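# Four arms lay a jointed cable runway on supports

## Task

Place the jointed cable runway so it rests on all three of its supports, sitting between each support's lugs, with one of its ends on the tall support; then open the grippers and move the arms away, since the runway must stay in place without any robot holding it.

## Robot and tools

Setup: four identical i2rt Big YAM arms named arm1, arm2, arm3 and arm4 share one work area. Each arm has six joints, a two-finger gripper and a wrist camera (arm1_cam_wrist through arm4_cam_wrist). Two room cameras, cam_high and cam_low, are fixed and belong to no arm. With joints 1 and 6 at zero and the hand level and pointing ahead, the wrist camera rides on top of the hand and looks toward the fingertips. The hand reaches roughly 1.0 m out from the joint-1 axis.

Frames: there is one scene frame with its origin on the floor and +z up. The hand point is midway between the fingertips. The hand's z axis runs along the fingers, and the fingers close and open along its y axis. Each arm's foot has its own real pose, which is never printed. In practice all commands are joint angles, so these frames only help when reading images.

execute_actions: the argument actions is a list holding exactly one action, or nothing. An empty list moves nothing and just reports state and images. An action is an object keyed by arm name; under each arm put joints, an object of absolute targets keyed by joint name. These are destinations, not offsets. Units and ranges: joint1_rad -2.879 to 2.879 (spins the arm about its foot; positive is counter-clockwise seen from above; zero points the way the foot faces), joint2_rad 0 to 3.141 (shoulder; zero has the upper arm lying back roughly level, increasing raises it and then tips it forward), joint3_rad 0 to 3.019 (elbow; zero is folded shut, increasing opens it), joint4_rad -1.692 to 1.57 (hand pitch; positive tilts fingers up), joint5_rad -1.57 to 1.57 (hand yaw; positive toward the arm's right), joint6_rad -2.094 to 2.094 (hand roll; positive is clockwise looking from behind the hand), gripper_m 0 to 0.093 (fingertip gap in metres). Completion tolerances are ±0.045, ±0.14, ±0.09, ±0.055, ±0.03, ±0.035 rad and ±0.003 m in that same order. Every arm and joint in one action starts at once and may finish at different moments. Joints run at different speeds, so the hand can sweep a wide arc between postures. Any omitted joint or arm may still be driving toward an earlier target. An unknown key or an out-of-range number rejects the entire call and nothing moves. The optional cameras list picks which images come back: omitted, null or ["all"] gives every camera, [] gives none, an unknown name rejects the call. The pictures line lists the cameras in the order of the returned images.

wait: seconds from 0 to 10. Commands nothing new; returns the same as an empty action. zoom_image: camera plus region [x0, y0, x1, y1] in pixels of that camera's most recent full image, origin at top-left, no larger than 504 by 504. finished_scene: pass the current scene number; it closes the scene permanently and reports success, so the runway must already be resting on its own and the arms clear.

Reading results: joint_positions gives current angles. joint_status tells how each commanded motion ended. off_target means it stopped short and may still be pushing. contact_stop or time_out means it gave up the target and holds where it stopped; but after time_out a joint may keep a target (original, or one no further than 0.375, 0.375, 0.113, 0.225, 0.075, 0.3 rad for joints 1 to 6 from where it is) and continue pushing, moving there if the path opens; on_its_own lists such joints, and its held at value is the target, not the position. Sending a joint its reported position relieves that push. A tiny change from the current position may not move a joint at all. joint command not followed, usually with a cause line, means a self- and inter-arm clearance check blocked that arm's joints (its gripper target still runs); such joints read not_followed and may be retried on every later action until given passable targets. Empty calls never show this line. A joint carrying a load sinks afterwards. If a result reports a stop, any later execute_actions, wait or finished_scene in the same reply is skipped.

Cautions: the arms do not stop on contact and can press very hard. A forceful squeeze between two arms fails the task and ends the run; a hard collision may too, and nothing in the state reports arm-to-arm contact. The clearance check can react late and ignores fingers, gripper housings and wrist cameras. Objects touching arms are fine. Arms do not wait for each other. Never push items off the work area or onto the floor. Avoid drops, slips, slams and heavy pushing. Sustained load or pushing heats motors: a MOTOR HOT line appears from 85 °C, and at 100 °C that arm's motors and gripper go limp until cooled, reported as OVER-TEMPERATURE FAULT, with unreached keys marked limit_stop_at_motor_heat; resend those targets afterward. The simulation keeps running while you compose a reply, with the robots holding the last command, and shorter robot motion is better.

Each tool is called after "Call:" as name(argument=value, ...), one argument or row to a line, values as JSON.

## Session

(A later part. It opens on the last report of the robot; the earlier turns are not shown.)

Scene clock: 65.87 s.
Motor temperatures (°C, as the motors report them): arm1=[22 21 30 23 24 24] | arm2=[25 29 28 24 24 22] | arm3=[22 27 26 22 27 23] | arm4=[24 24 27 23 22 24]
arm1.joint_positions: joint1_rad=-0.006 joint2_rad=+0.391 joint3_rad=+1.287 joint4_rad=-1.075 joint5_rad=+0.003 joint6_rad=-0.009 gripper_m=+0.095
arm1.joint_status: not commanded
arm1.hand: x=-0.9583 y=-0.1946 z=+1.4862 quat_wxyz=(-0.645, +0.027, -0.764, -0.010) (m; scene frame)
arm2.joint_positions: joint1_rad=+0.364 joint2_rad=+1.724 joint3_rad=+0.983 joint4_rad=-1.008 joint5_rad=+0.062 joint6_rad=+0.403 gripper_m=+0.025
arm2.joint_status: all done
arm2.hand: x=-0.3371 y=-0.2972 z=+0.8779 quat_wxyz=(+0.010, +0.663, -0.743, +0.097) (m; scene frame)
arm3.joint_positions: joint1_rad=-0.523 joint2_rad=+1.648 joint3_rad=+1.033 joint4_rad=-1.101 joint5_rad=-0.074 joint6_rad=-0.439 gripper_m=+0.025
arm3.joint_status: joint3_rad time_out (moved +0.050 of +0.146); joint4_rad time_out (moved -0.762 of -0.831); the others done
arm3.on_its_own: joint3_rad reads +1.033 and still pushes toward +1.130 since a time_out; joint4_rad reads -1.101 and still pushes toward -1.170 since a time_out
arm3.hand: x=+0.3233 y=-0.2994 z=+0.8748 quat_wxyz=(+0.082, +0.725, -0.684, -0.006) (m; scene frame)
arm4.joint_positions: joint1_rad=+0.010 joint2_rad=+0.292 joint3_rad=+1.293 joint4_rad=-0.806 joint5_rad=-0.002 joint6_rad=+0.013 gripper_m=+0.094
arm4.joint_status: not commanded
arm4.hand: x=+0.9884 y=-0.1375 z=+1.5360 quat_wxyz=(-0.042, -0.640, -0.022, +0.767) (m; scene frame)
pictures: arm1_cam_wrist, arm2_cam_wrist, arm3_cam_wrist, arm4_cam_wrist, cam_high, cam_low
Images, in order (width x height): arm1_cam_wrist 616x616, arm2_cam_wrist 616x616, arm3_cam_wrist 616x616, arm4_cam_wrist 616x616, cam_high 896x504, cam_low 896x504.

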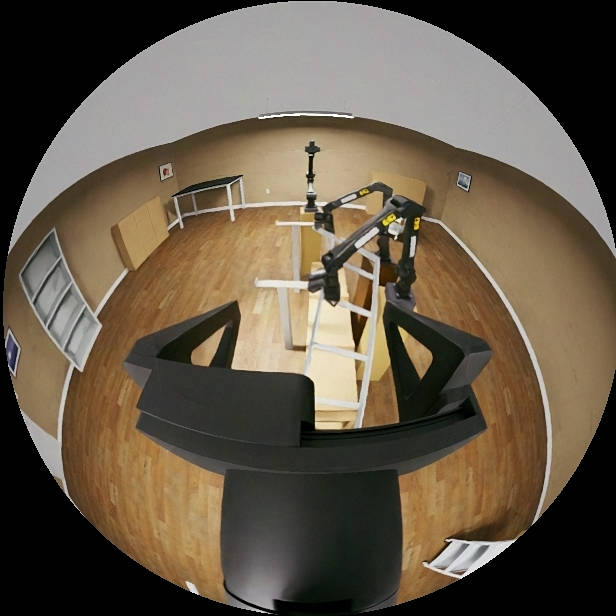

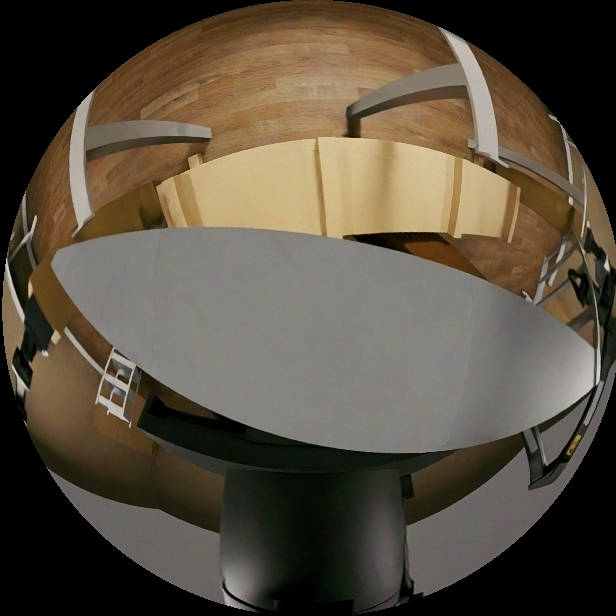

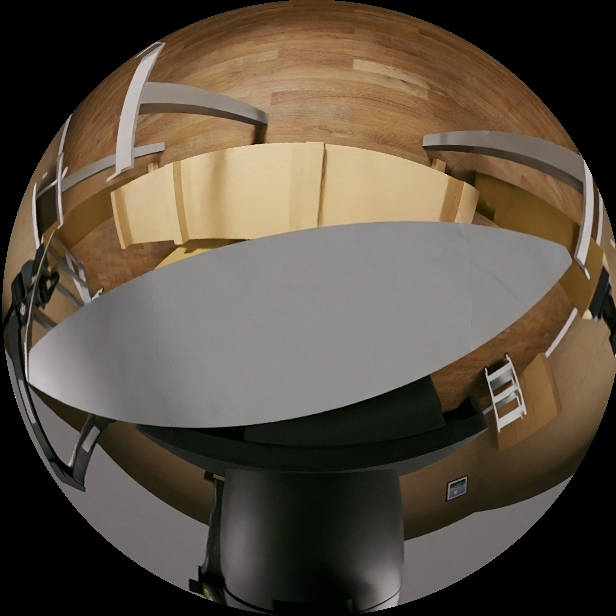

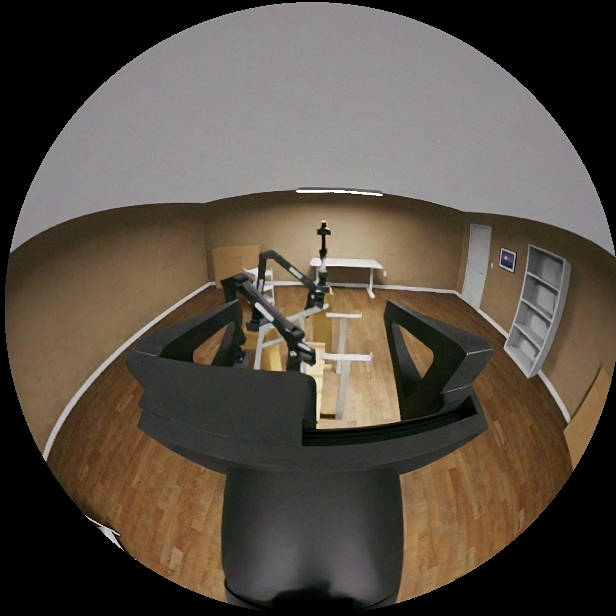

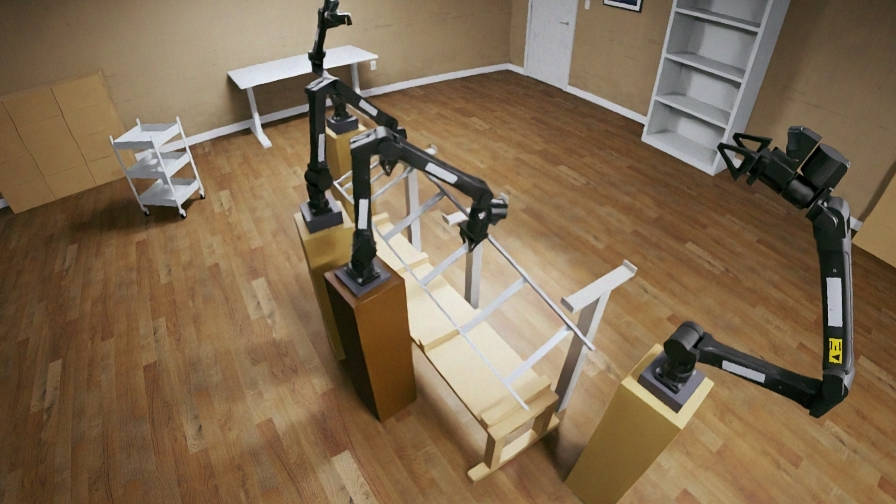

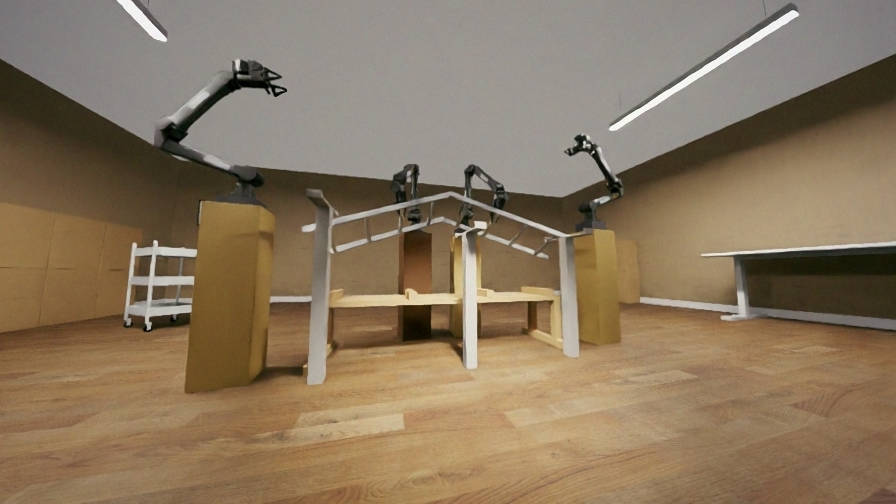

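Call:
execute_actions(
  actions=[
    {"arm2":{"joints":{"joint1_rad":0.45,"joint2_rad":1.36,"joint3_rad":1.5,"joint4_rad":-1.69}},"arm3":{"joints":{"joint1_rad":-0.62,"joint2_rad":1.37,"joint3_rad":1.61,"joint4_rad":-1.69}}},
  ],
  cameras=["cam_low","cam_high","arm1_cam_wrist"],
)

Scene clock: 75.77 s.
Motor temperatures (°C, as the motors report them): arm1=[22 21 30 23 24 24] | arm2=[25 30 35 24 27 22] | arm3=[23 28 33 22 32 24] | arm4=[24 24 26 23 22 24]
arm1.joint_positions: joint1_rad=-0.006 joint2_rad=+0.391 joint3_rad=+1.287 joint4_rad=-1.075 joint5_rad=+0.003 joint6_rad=-0.009 gripper_m=+0.095
arm1.joint_status: not commanded
arm1.hand: x=-0.9583 y=-0.1946 z=+1.4862 quat_wxyz=(-0.645, +0.027, -0.764, -0.010) (m; scene frame)
arm2.joint_positions: joint1_rad=+0.372 joint2_rad=+1.463 joint3_rad=+1.336 joint4_rad=-1.614 joint5_rad=+0.070 joint6_rad=+0.398 gripper_m=+0.024
arm2.joint_status: joint1_rad time_out (moved +0.008 of +0.086); joint3_rad time_out (moved +0.353 of +0.517); joint4_rad time_out (moved -0.606 of -0.682); the others done
arm2.on_its_own: joint1_rad reads +0.372 and still pushes toward +0.450 since a time_out; joint3_rad reads +1.336 and still pushes toward +1.449 since a time_out; joint4_rad reads -1.614 and still pushes toward -1.690 since a time_out
arm2.hand: x=-0.3400 y=-0.2954 z=+1.1068 quat_wxyz=(+0.005, +0.668, -0.738, +0.096) (m; scene frame)
arm3.joint_positions: joint1_rad=-0.543 joint2_rad=+1.479 joint3_rad=+1.442 joint4_rad=-1.654 joint5_rad=-0.075 joint6_rad=-0.448 gripper_m=+0.025
arm3.joint_status: joint1_rad time_out (moved -0.020 of -0.097); joint3_rad time_out (moved +0.409 of +0.577); the others done
arm3.on_its_own: joint1_rad reads -0.543 and still pushes toward -0.620 since a time_out; joint3_rad reads +1.442 and still pushes toward +1.555 since a time_out
arm3.hand: x=+0.3352 y=-0.2903 z=+1.0912 quat_wxyz=(+0.071, +0.722, -0.688, -0.012) (m; scene frame)
arm4.joint_positions: joint1_rad=+0.010 joint2_rad=+0.292 joint3_rad=+1.293 joint4_rad=-0.806 joint5_rad=-0.002 joint6_rad=+0.013 gripper_m=+0.094
arm4.joint_status: not commanded
arm4.hand: x=+0.9884 y=-0.1375 z=+1.5360 quat_wxyz=(-0.042, -0.640, -0.022, +0.767) (m; scene frame)
pictures: arm1_cam_wrist, cam_high, cam_low
Images, in order (width x height): arm1_cam_wrist 616x616, cam_high 896x504, cam_low 896x504.

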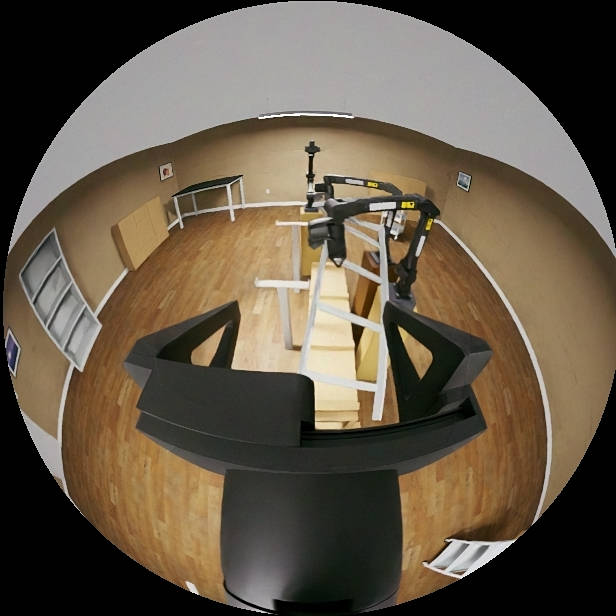

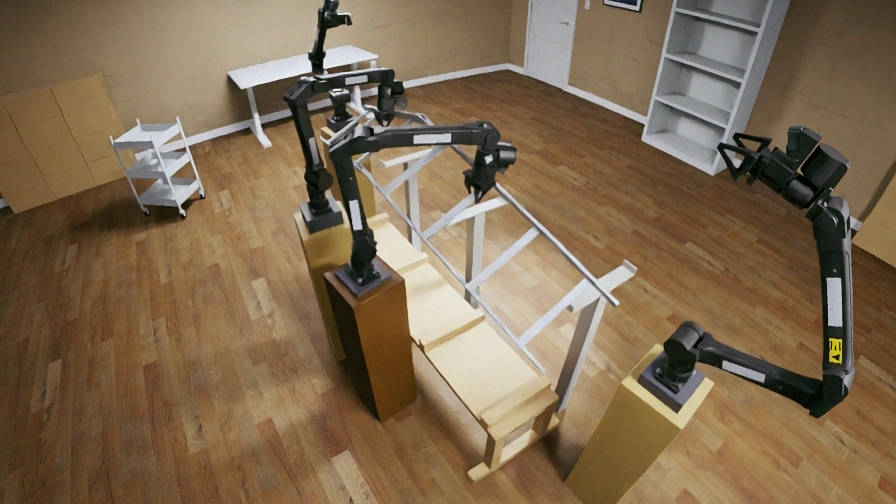

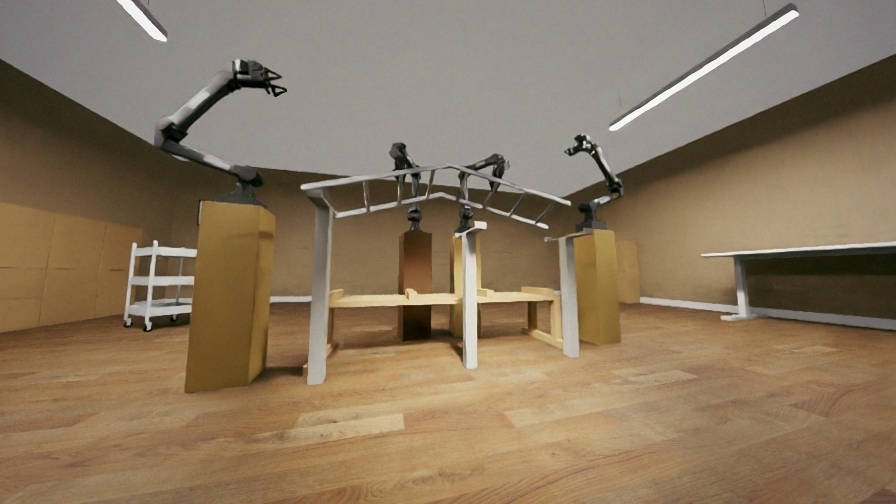

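Call:
execute_actions(
  actions=[
    {"arm2":{"joints":{"joint1_rad":0.35,"joint2_rad":1.70,"joint3_rad":1.95,"joint6_rad":0.22}},"arm3":{"joints":{"joint1_rad":-0.49,"joint2_rad":1.73,"joint3_rad":2.22,"joint6_rad":-0.3}}},
  ],
  cameras=[],
)

Call:
execute_actions(
  actions=[
    {"arm2":{"joints":{"joint3_rad":1.95}},"arm3":{"joints":{"joint3_rad":2.22}}},
  ],
  cameras=["cam_low","cam_high","arm1_cam_wrist","arm4_cam_wrist"],
)

Scene clock: 88.77 s.
Motor temperatures (°C, as the motors report them): arm1=[22 21 29 23 24 24] | arm2=[25 31 42 24 31 22] | arm3=[23 29 40 22 34 24] | arm4=[24 25 25 23 22 24]
arm1.joint_positions: joint1_rad=-0.006 joint2_rad=+0.391 joint3_rad=+1.287 joint4_rad=-1.075 joint5_rad=+0.003 joint6_rad=-0.009 gripper_m=+0.095
arm1.joint_status: not commanded
arm1.hand: x=-0.9583 y=-0.1946 z=+1.4862 quat_wxyz=(-0.645, +0.027, -0.764, -0.010) (m; scene frame)
arm2.joint_positions: joint1_rad=+0.282 joint2_rad=+1.870 joint3_rad=+1.777 joint4_rad=-1.588 joint5_rad=+0.079 joint6_rad=+0.262 gripper_m=+0.024
arm2.joint_status: joint1_rad time_out (moved -0.090 of -0.022); joint2_rad time_out (moved +0.407 of +0.237); joint3_rad time_out (moved +0.441 of +0.614); joint6_rad time_out (moved -0.136 of -0.178)
arm2.on_its_own: joint1_rad reads +0.282 and still pushes toward +0.350 since a time_out; joint2_rad reads +1.870 and still pushes toward +1.700 since a time_out; joint3_rad reads +1.777 and still pushes toward +1.890 since a time_out; joint4_rad reads -1.588 and still pushes toward -1.690 since a time_out; joint6_rad reads +0.262 and still pushes toward +0.220 since a time_out
arm2.hand: x=-0.3374 y=-0.1254 z=+1.0746 quat_wxyz=(-0.004, +0.685, -0.725, +0.071) (m; scene frame)
arm3.joint_positions: joint1_rad=-0.428 joint2_rad=+1.948 joint3_rad=+2.016 joint4_rad=-1.675 joint5_rad=-0.055 joint6_rad=-0.347 gripper_m=+0.025
arm3.joint_status: joint1_rad time_out (moved +0.116 of +0.053); joint2_rad time_out (moved +0.469 of +0.251); joint3_rad time_out (moved +0.573 of +0.778); joint6_rad time_out (moved +0.101 of +0.148)
arm3.on_its_own: joint1_rad reads -0.428 and still pushes toward -0.490 since a time_out; joint2_rad reads +1.948 and still pushes toward +1.730 since a time_out; joint3_rad reads +2.016 and still pushes toward +2.128 since a time_out (your +2.220 is given up); joint6_rad reads -0.347 and still pushes toward -0.300 since a time_out
arm3.hand: x=+0.3459 y=-0.0950 z=+1.0717 quat_wxyz=(+0.031, +0.730, -0.683, -0.014) (m; scene frame)
arm4.joint_positions: joint1_rad=+0.010 joint2_rad=+0.292 joint3_rad=+1.293 joint4_rad=-0.806 joint5_rad=-0.002 joint6_rad=+0.013 gripper_m=+0.094
arm4.joint_status: not commanded
arm4.hand: x=+0.9884 y=-0.1375 z=+1.5360 quat_wxyz=(-0.042, -0.640, -0.022, +0.767) (m; scene frame)
pictures: none
No camera images: the call's "cameras" was empty. Leave "cameras" out to get every camera's image.

not run: a stop came earlier in this reply.

Call:
execute_actions(
  actions=[
    {"arm2":{"joints":{"joint1_rad":0.31,"joint2_rad":1.8,"joint3_rad":2.15}},"arm3":{"joints":{"joint1_rad":-0.46,"joint2_rad":1.75,"joint3_rad":2.35}}},
  ],
  cameras=["cam_low","cam_high","arm1_cam_wrist","arm4_cam_wrist"],
)

Scene clock: 101.77 s.
Motor temperatures (°C, as the motors report them): arm1=[22 21 29 23 24 24] | arm2=[25 35 47 24 36 22] | arm3=[23 34 44 22 33 24] | arm4=[24 25 25 23 22 24]
arm1.joint_positions: joint1_rad=-0.006 joint2_rad=+0.391 joint3_rad=+1.287 joint4_rad=-1.075 joint5_rad=+0.003 joint6_rad=-0.009 gripper_m=+0.095
arm1.joint_status: not commanded
arm1.hand: x=-0.9583 y=-0.1946 z=+1.4862 quat_wxyz=(-0.645, +0.027, -0.764, -0.010) (m; scene frame)
arm2.joint_positions: joint1_rad=+0.266 joint2_rad=+1.983 joint3_rad=+1.966 joint4_rad=-1.607 joint5_rad=+0.092 joint6_rad=+0.284 gripper_m=+0.024
arm2.joint_status: joint2_rad time_out (moved +0.113 of -0.070); joint3_rad time_out (moved +0.188 of +0.373); the others done
arm2.on_its_own: joint2_rad reads +1.983 and still pushes toward +1.800 since a time_out; joint3_rad reads +1.966 and still pushes toward +2.078 since a time_out; joint4_rad reads -1.607 and still pushes toward -1.690 since a time_out; joint6_rad reads +0.284 and still pushes toward +0.220 since a time_out
arm2.hand: x=-0.3365 y=-0.0717 z=+1.0801 quat_wxyz=(-0.025, +0.672, -0.739, +0.051) (m; scene frame)
arm3.joint_positions: joint1_rad=-0.421 joint2_rad=+1.986 joint3_rad=+2.119 joint4_rad=-1.681 joint5_rad=-0.051 joint6_rad=-0.302 gripper_m=+0.025
arm3.joint_status: joint2_rad time_out (moved +0.038 of -0.198); joint3_rad time_out (moved +0.103 of +0.334); the others done
arm3.on_its_own: joint2_rad reads +1.986 and still pushes toward +1.750 since a time_out; joint3_rad reads +2.119 and still pushes toward +2.231 since a time_out (your +2.350 is given up); joint6_rad moved +0.045 to your old target -0.300
arm3.hand: x=+0.3491 y=-0.0707 z=+1.0886 quat_wxyz=(+0.004, +0.717, -0.696, -0.026) (m; scene frame)
arm4.joint_positions: joint1_rad=+0.010 joint2_rad=+0.292 joint3_rad=+1.293 joint4_rad=-0.806 joint5_rad=-0.002 joint6_rad=+0.013 gripper_m=+0.094
arm4.joint_status: not commanded
arm4.hand: x=+0.9884 y=-0.1375 z=+1.5360 quat_wxyz=(-0.042, -0.640, -0.022, +0.767) (m; scene frame)
pictures: arm1_cam_wrist, arm4_cam_wrist, cam_high, cam_low
Images, in order (width x height): arm1_cam_wrist 616x616, arm4_cam_wrist 616x616, cam_high 896x504, cam_low 896x504.

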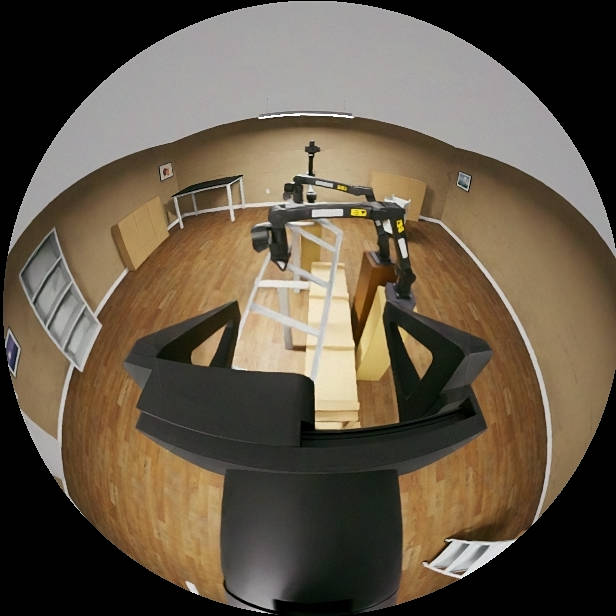

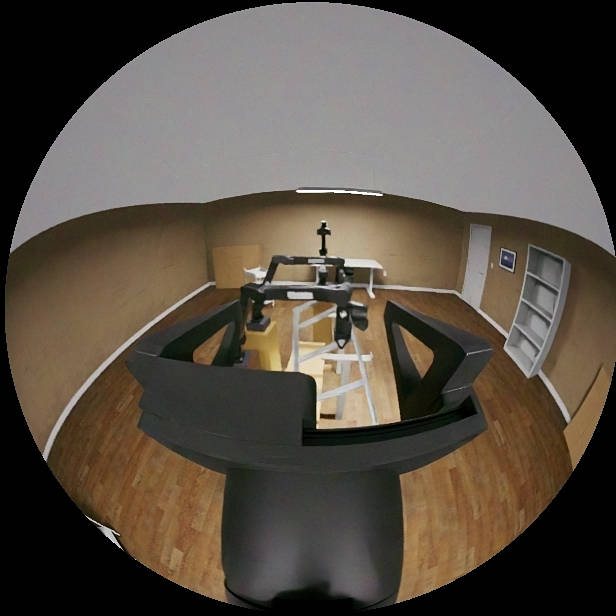

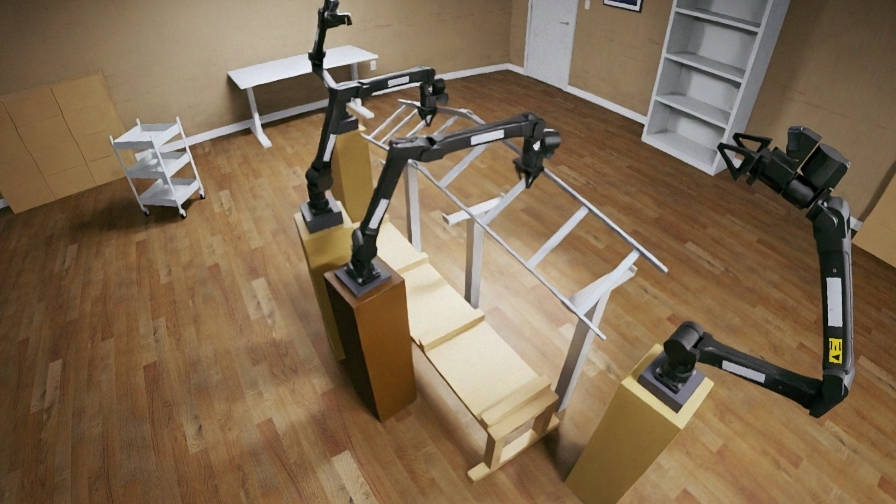

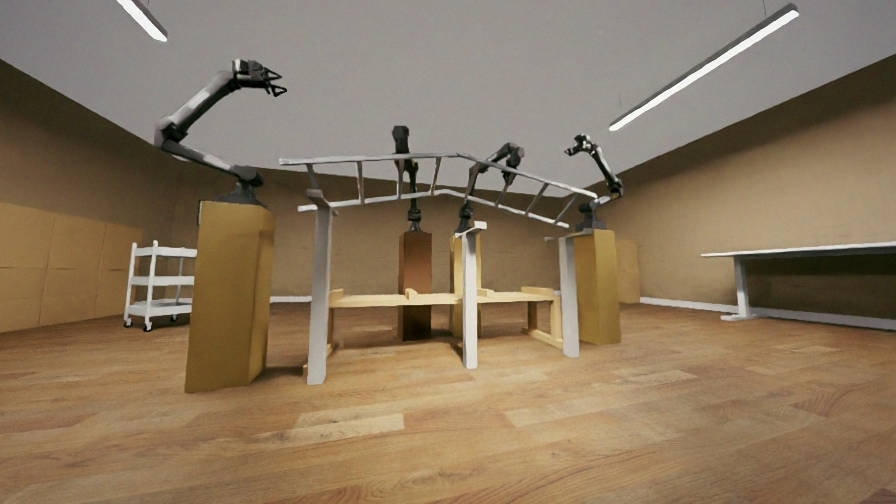

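Call:
execute_actions(
  actions=[
    {"arm2":{"joints":{"joint1_rad":0.28,"joint2_rad":2.0,"joint3_rad":2.15,"joint4_rad":-1.55}},"arm3":{"joints":{"joint1_rad":-0.44,"joint2_rad":1.92,"joint3_rad":2.35}}},
  ],
  cameras=["cam_low","cam_high","arm1_cam_wrist"],
)

Scene clock: 108.10 s.
Motor temperatures (°C, as the motors report them): arm1=[22 21 29 23 24 24] | arm2=[25 38 48 24 39 22] | arm3=[23 37 46 22 33 24] | arm4=[24 25 25 23 22 24]
arm1.joint_positions: joint1_rad=-0.006 joint2_rad=+0.391 joint3_rad=+1.287 joint4_rad=-1.075 joint5_rad=+0.003 joint6_rad=-0.009 gripper_m=+0.095
arm1.joint_status: not commanded
arm1.hand: x=-0.9583 y=-0.1946 z=+1.4862 quat_wxyz=(-0.645, +0.027, -0.764, -0.010) (m; scene frame)
arm2.joint_positions: joint1_rad=+0.239 joint2_rad=+2.220 joint3_rad=+1.981 joint4_rad=-1.490 joint5_rad=+0.092 joint6_rad=+0.267 gripper_m=+0.025
arm2.joint_status: joint2_rad time_out (moved +0.237 of +0.017); joint3_rad time_out (moved +0.015 of +0.184); joint4_rad time_out (moved +0.117 of +0.057); the others done
arm2.on_its_own: joint2_rad reads +2.220 and still pushes toward +2.000 since a time_out; joint3_rad reads +1.981 and still pushes toward +2.093 since a time_out; joint4_rad reads -1.490 and still pushes toward -1.550 since a time_out; joint6_rad reads +0.267 and still pushes toward +0.220 since a time_out
arm2.hand: x=-0.3249 y=-0.0380 z=+0.9395 quat_wxyz=(+0.005, +0.668, -0.738, +0.095) (m; scene frame)
arm3.joint_positions: joint1_rad=-0.403 joint2_rad=+2.199 joint3_rad=+2.146 joint4_rad=-1.627 joint5_rad=-0.049 joint6_rad=-0.317 gripper_m=+0.025
arm3.joint_status: joint2_rad time_out (moved +0.213 of -0.066); joint3_rad time_out (moved +0.027 of +0.231); the others done
arm3.on_its_own: joint2_rad reads +2.199 and still pushes toward +1.920 since a time_out; joint3_rad reads +2.146 and still pushes toward +2.258 since a time_out (your +2.350 is given up)
arm3.hand: x=+0.3472 y=-0.0366 z=+0.9659 quat_wxyz=(+0.061, +0.726, -0.684, +0.006) (m; scene frame)
arm4.joint_positions: joint1_rad=+0.010 joint2_rad=+0.292 joint3_rad=+1.293 joint4_rad=-0.806 joint5_rad=-0.002 joint6_rad=+0.013 gripper_m=+0.094
arm4.joint_status: not commanded
arm4.hand: x=+0.9884 y=-0.1375 z=+1.5360 quat_wxyz=(-0.042, -0.640, -0.022, +0.767) (m; scene frame)
pictures: arm1_cam_wrist, cam_high, cam_low
Images, in order (width x height): arm1_cam_wrist 616x616, cam_high 896x504, cam_low 896x504.

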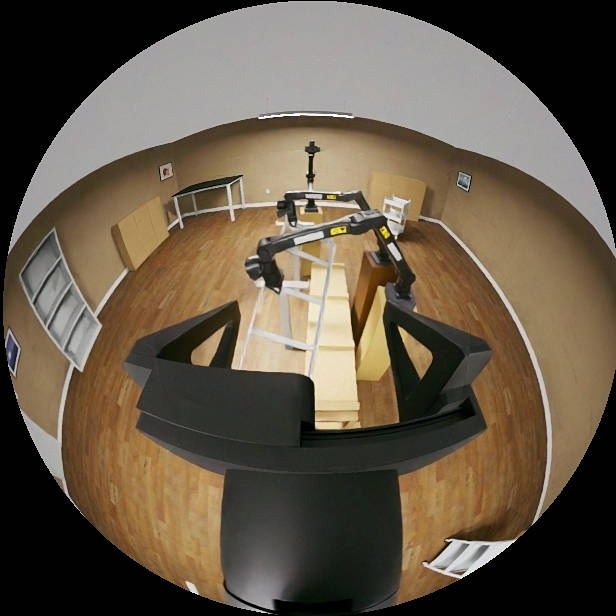

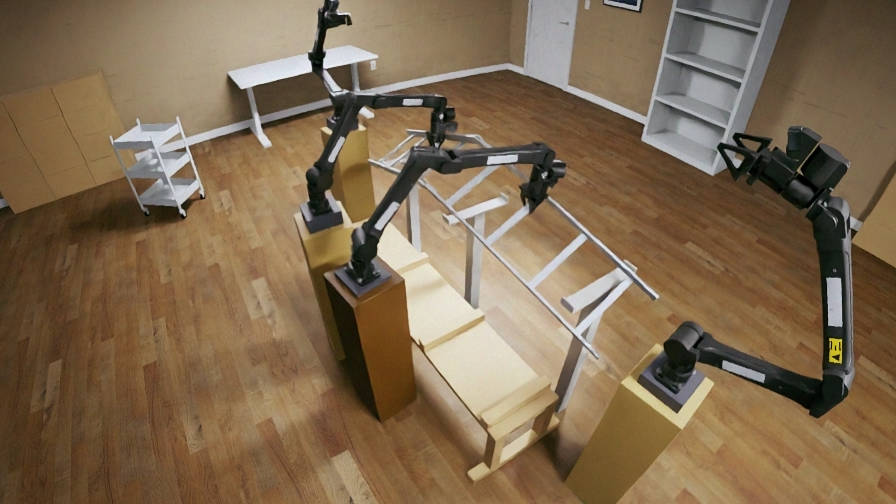

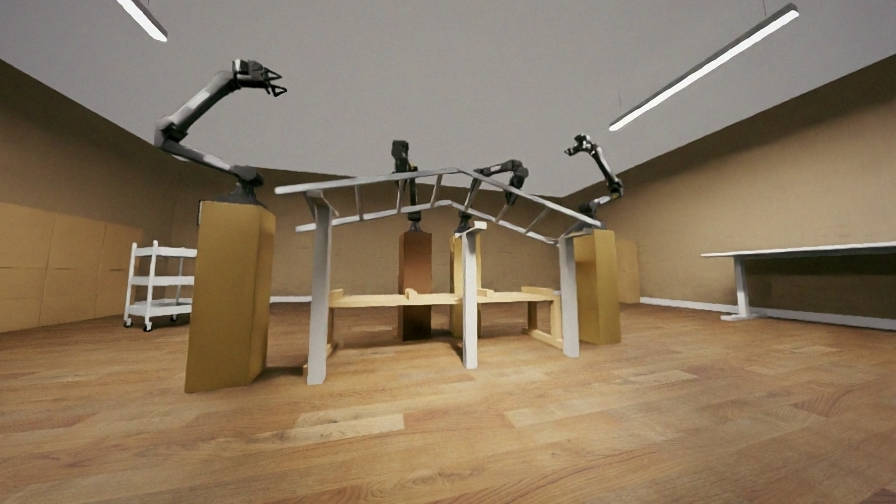

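Call:
execute_actions(
  actions=[
    {"arm2":{"joints":{"joint2_rad":1.7,"joint3_rad":2.15,"joint4_rad":-1.69}},"arm3":{"joints":{"joint2_rad":1.65,"joint3_rad":2.35}},"arm1":{"joints":{"joint2_rad":1.1,"joint3_rad":1.2,"joint4_rad":-1.6}},"arm4":{"joints":{"joint2_rad":1.1,"joint3_rad":1.2,"joint4_rad":-1.6}}},
  ],
)

Scene clock: 116.87 s.
Motor temperatures (°C, as the motors report them): arm1=[22 21 29 23 24 24] | arm2=[25 41 49 24 41 22] | arm3=[23 40 48 22 33 24] | arm4=[24 25 25 23 22 24]
arm1.joint_positions: joint1_rad=-0.006 joint2_rad=+1.106 joint3_rad=+1.184 joint4_rad=-1.592 joint5_rad=+0.003 joint6_rad=-0.009 gripper_m=+0.095
arm1.joint_status: all done
arm1.hand: x=-0.8261 y=-0.1907 z=+1.1792 quat_wxyz=(-0.033, +0.032, -0.999, +0.007) (m; scene frame)
arm2.joint_positions: joint1_rad=+0.263 joint2_rad=+1.875 joint3_rad=+1.981 joint4_rad=-1.626 joint5_rad=+0.086 joint6_rad=+0.274 gripper_m=+0.024
arm2.joint_status: joint2_rad time_out (moved -0.345 of -0.520); joint3_rad time_out (moved +0.000 of +0.169); joint4_rad time_out (moved -0.135 of -0.200)
arm2.on_its_own: joint2_rad reads +1.875 and still pushes toward +1.700 since a time_out; joint3_rad reads +1.981 and still pushes toward +2.093 since a time_out; joint4_rad reads -1.626 and still pushes toward -1.690 since a time_out; joint6_rad reads +0.274 and still pushes toward +0.220 since a time_out
arm2.hand: x=-0.3337 y=-0.0831 z=+1.1482 quat_wxyz=(-0.049, +0.673, -0.738, +0.005) (m; scene frame)
arm3.joint_positions: joint1_rad=-0.431 joint2_rad=+1.886 joint3_rad=+2.146 joint4_rad=-1.696 joint5_rad=-0.038 joint6_rad=-0.295 gripper_m=+0.025
arm3.joint_status: joint2_rad time_out (moved -0.313 of -0.549); joint3_rad time_out (moved +0.000 of +0.204)
arm3.on_its_own: joint2_rad reads +1.886 and still pushes toward +1.650 since a time_out; joint3_rad reads +2.146 and still pushes toward +2.258 since a time_out (your +2.350 is given up)
arm3.hand: x=+0.3532 y=-0.0870 z=+1.1579 quat_wxyz=(-0.048, +0.711, -0.700, -0.047) (m; scene frame)
arm4.joint_positions: joint1_rad=+0.010 joint2_rad=+1.100 joint3_rad=+1.178 joint4_rad=-1.586 joint5_rad=-0.002 joint6_rad=+0.013 gripper_m=+0.094
arm4.joint_status: all done
arm4.hand: x=+0.8147 y=-0.1555 z=+1.1425 quat_wxyz=(-0.006, -0.999, -0.037, +0.023) (m; scene frame)
pictures: arm1_cam_wrist, arm2_cam_wrist, arm3_cam_wrist, arm4_cam_wrist, cam_high, cam_low
Images, in order (width x height): arm1_cam_wrist 616x616, arm2_cam_wrist 616x616, arm3_cam_wrist 616x616, arm4_cam_wrist 616x616, cam_high 896x504, cam_low 896x504.

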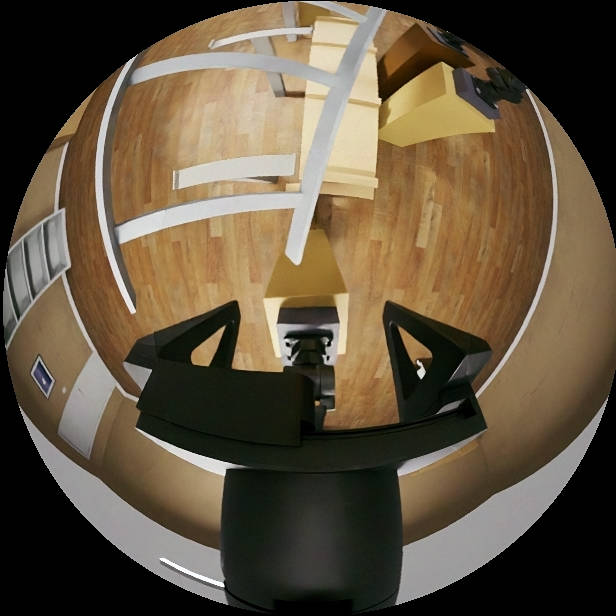

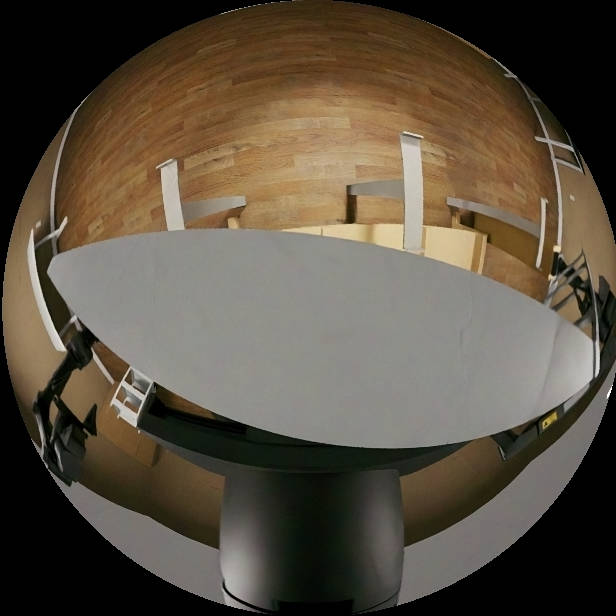

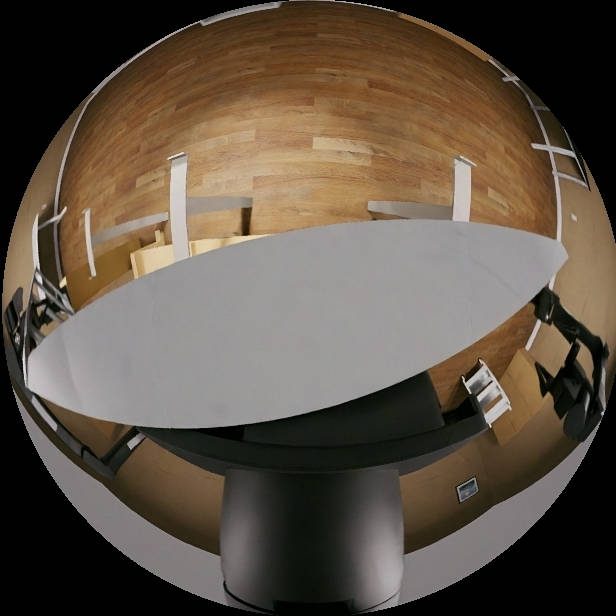

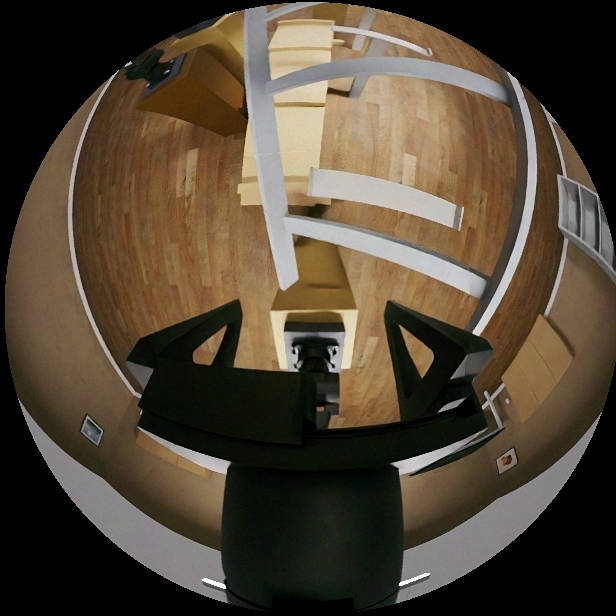

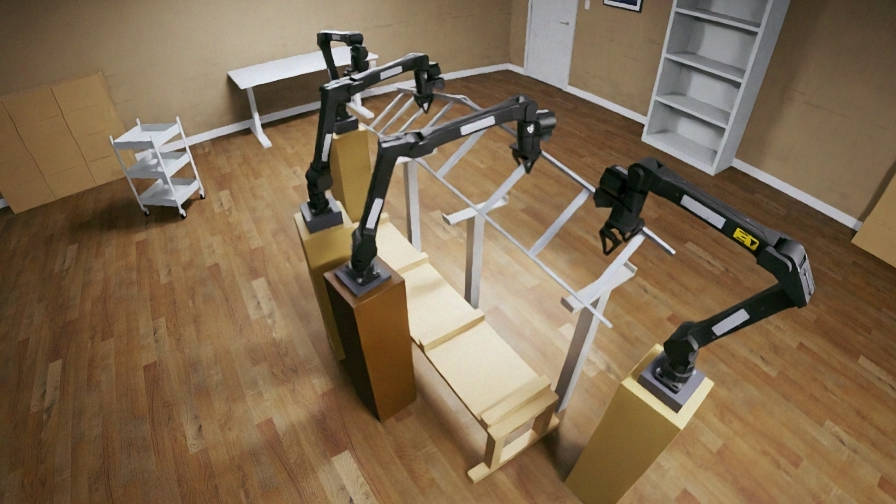

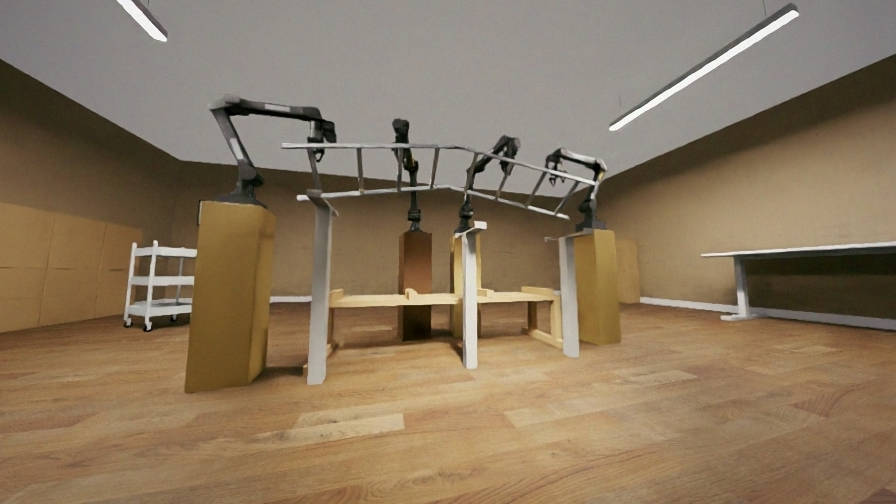

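Call:
execute_actions(
  actions=[
    {"arm1":{"joints":{"joint2_rad":1.57,"joint3_rad":0.96,"joint4_rad":-0.96}},"arm4":{"joints":{"joint1_rad":0.1,"joint2_rad":1.55,"joint3_rad":0.98,"joint4_rad":-1.0}}},
  ],
  cameras=["cam_low","arm4_cam_wrist","arm1_cam_wrist"],
)

Scene clock: 123.53 s.
Motor temperatures (°C, as the motors report them): arm1=[22 21 30 23 24 24] | arm2=[25 41 49 24 43 22] | arm3=[23 40 47 22 32 24] | arm4=[24 25 26 23 22 24]
arm1.joint_positions: joint1_rad=-0.006 joint2_rad=+1.571 joint3_rad=+0.944 joint4_rad=-0.970 joint5_rad=+0.003 joint6_rad=-0.009 gripper_m=+0.095
arm1.joint_status: all done
arm1.hand: x=-0.7382 y=-0.1889 z=+0.9357 quat_wxyz=(+0.008, +0.032, -0.999, +0.008) (m; scene frame)
arm2.joint_positions: joint1_rad=+0.259 joint2_rad=+1.890 joint3_rad=+1.981 joint4_rad=-1.627 joint5_rad=+0.073 joint6_rad=+0.277 gripper_m=+0.025
arm2.joint_status: not commanded
arm2.on_its_own: joint2_rad reads +1.890 and still pushes toward +1.700 since a time_out; joint3_rad reads +1.981 and still pushes toward +2.093 since a time_out; joint4_rad reads -1.627 and still pushes toward -1.690 since a time_out; joint6_rad reads +0.277 and still pushes toward +0.220 since a time_out
arm2.hand: x=-0.3340 y=-0.0816 z=+1.1395 quat_wxyz=(-0.039, +0.671, -0.741, +0.009) (m; scene frame)
arm3.joint_positions: joint1_rad=-0.421 joint2_rad=+1.900 joint3_rad=+2.140 joint4_rad=-1.696 joint5_rad=-0.050 joint6_rad=-0.302 gripper_m=+0.025
arm3.joint_status: not commanded
arm3.on_its_own: joint2_rad reads +1.900 and still pushes toward +1.650 since a time_out; joint3_rad reads +2.140 and still pushes toward +2.258 since a time_out (your +2.350 is given up)
arm3.hand: x=+0.3459 y=-0.0833 z=+1.1475 quat_wxyz=(-0.037, +0.717, -0.694, -0.048) (m; scene frame)
arm4.joint_positions: joint1_rad=+0.105 joint2_rad=+1.559 joint3_rad=+0.968 joint4_rad=-1.016 joint5_rad=-0.002 joint6_rad=+0.013 gripper_m=+0.094
arm4.joint_status: all done
arm4.hand: x=+0.7373 y=-0.2012 z=+0.9094 quat_wxyz=(-0.002, -0.996, -0.085, -0.026) (m; scene frame)
pictures: arm1_cam_wrist, arm4_cam_wrist, cam_low
Images, in order (width x height): arm1_cam_wrist 616x616, arm4_cam_wrist 616x616, cam_low 896x504.

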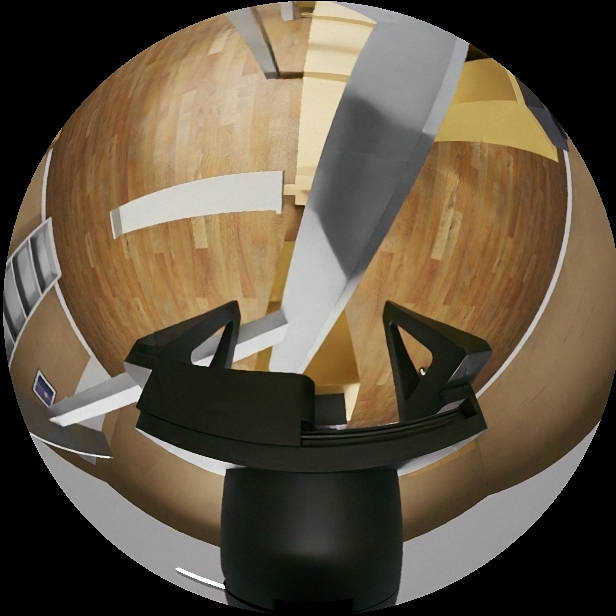

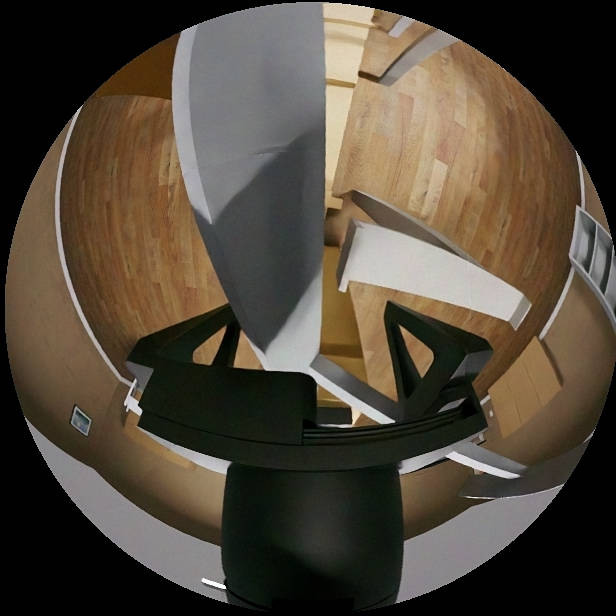

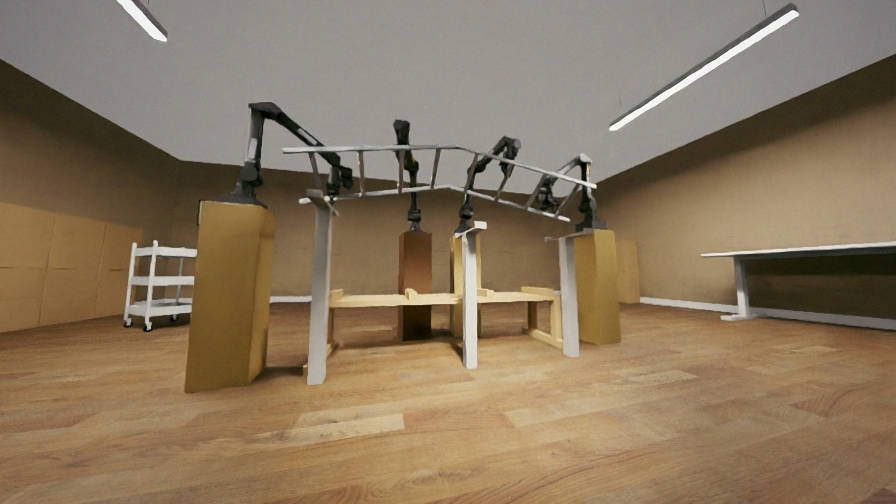

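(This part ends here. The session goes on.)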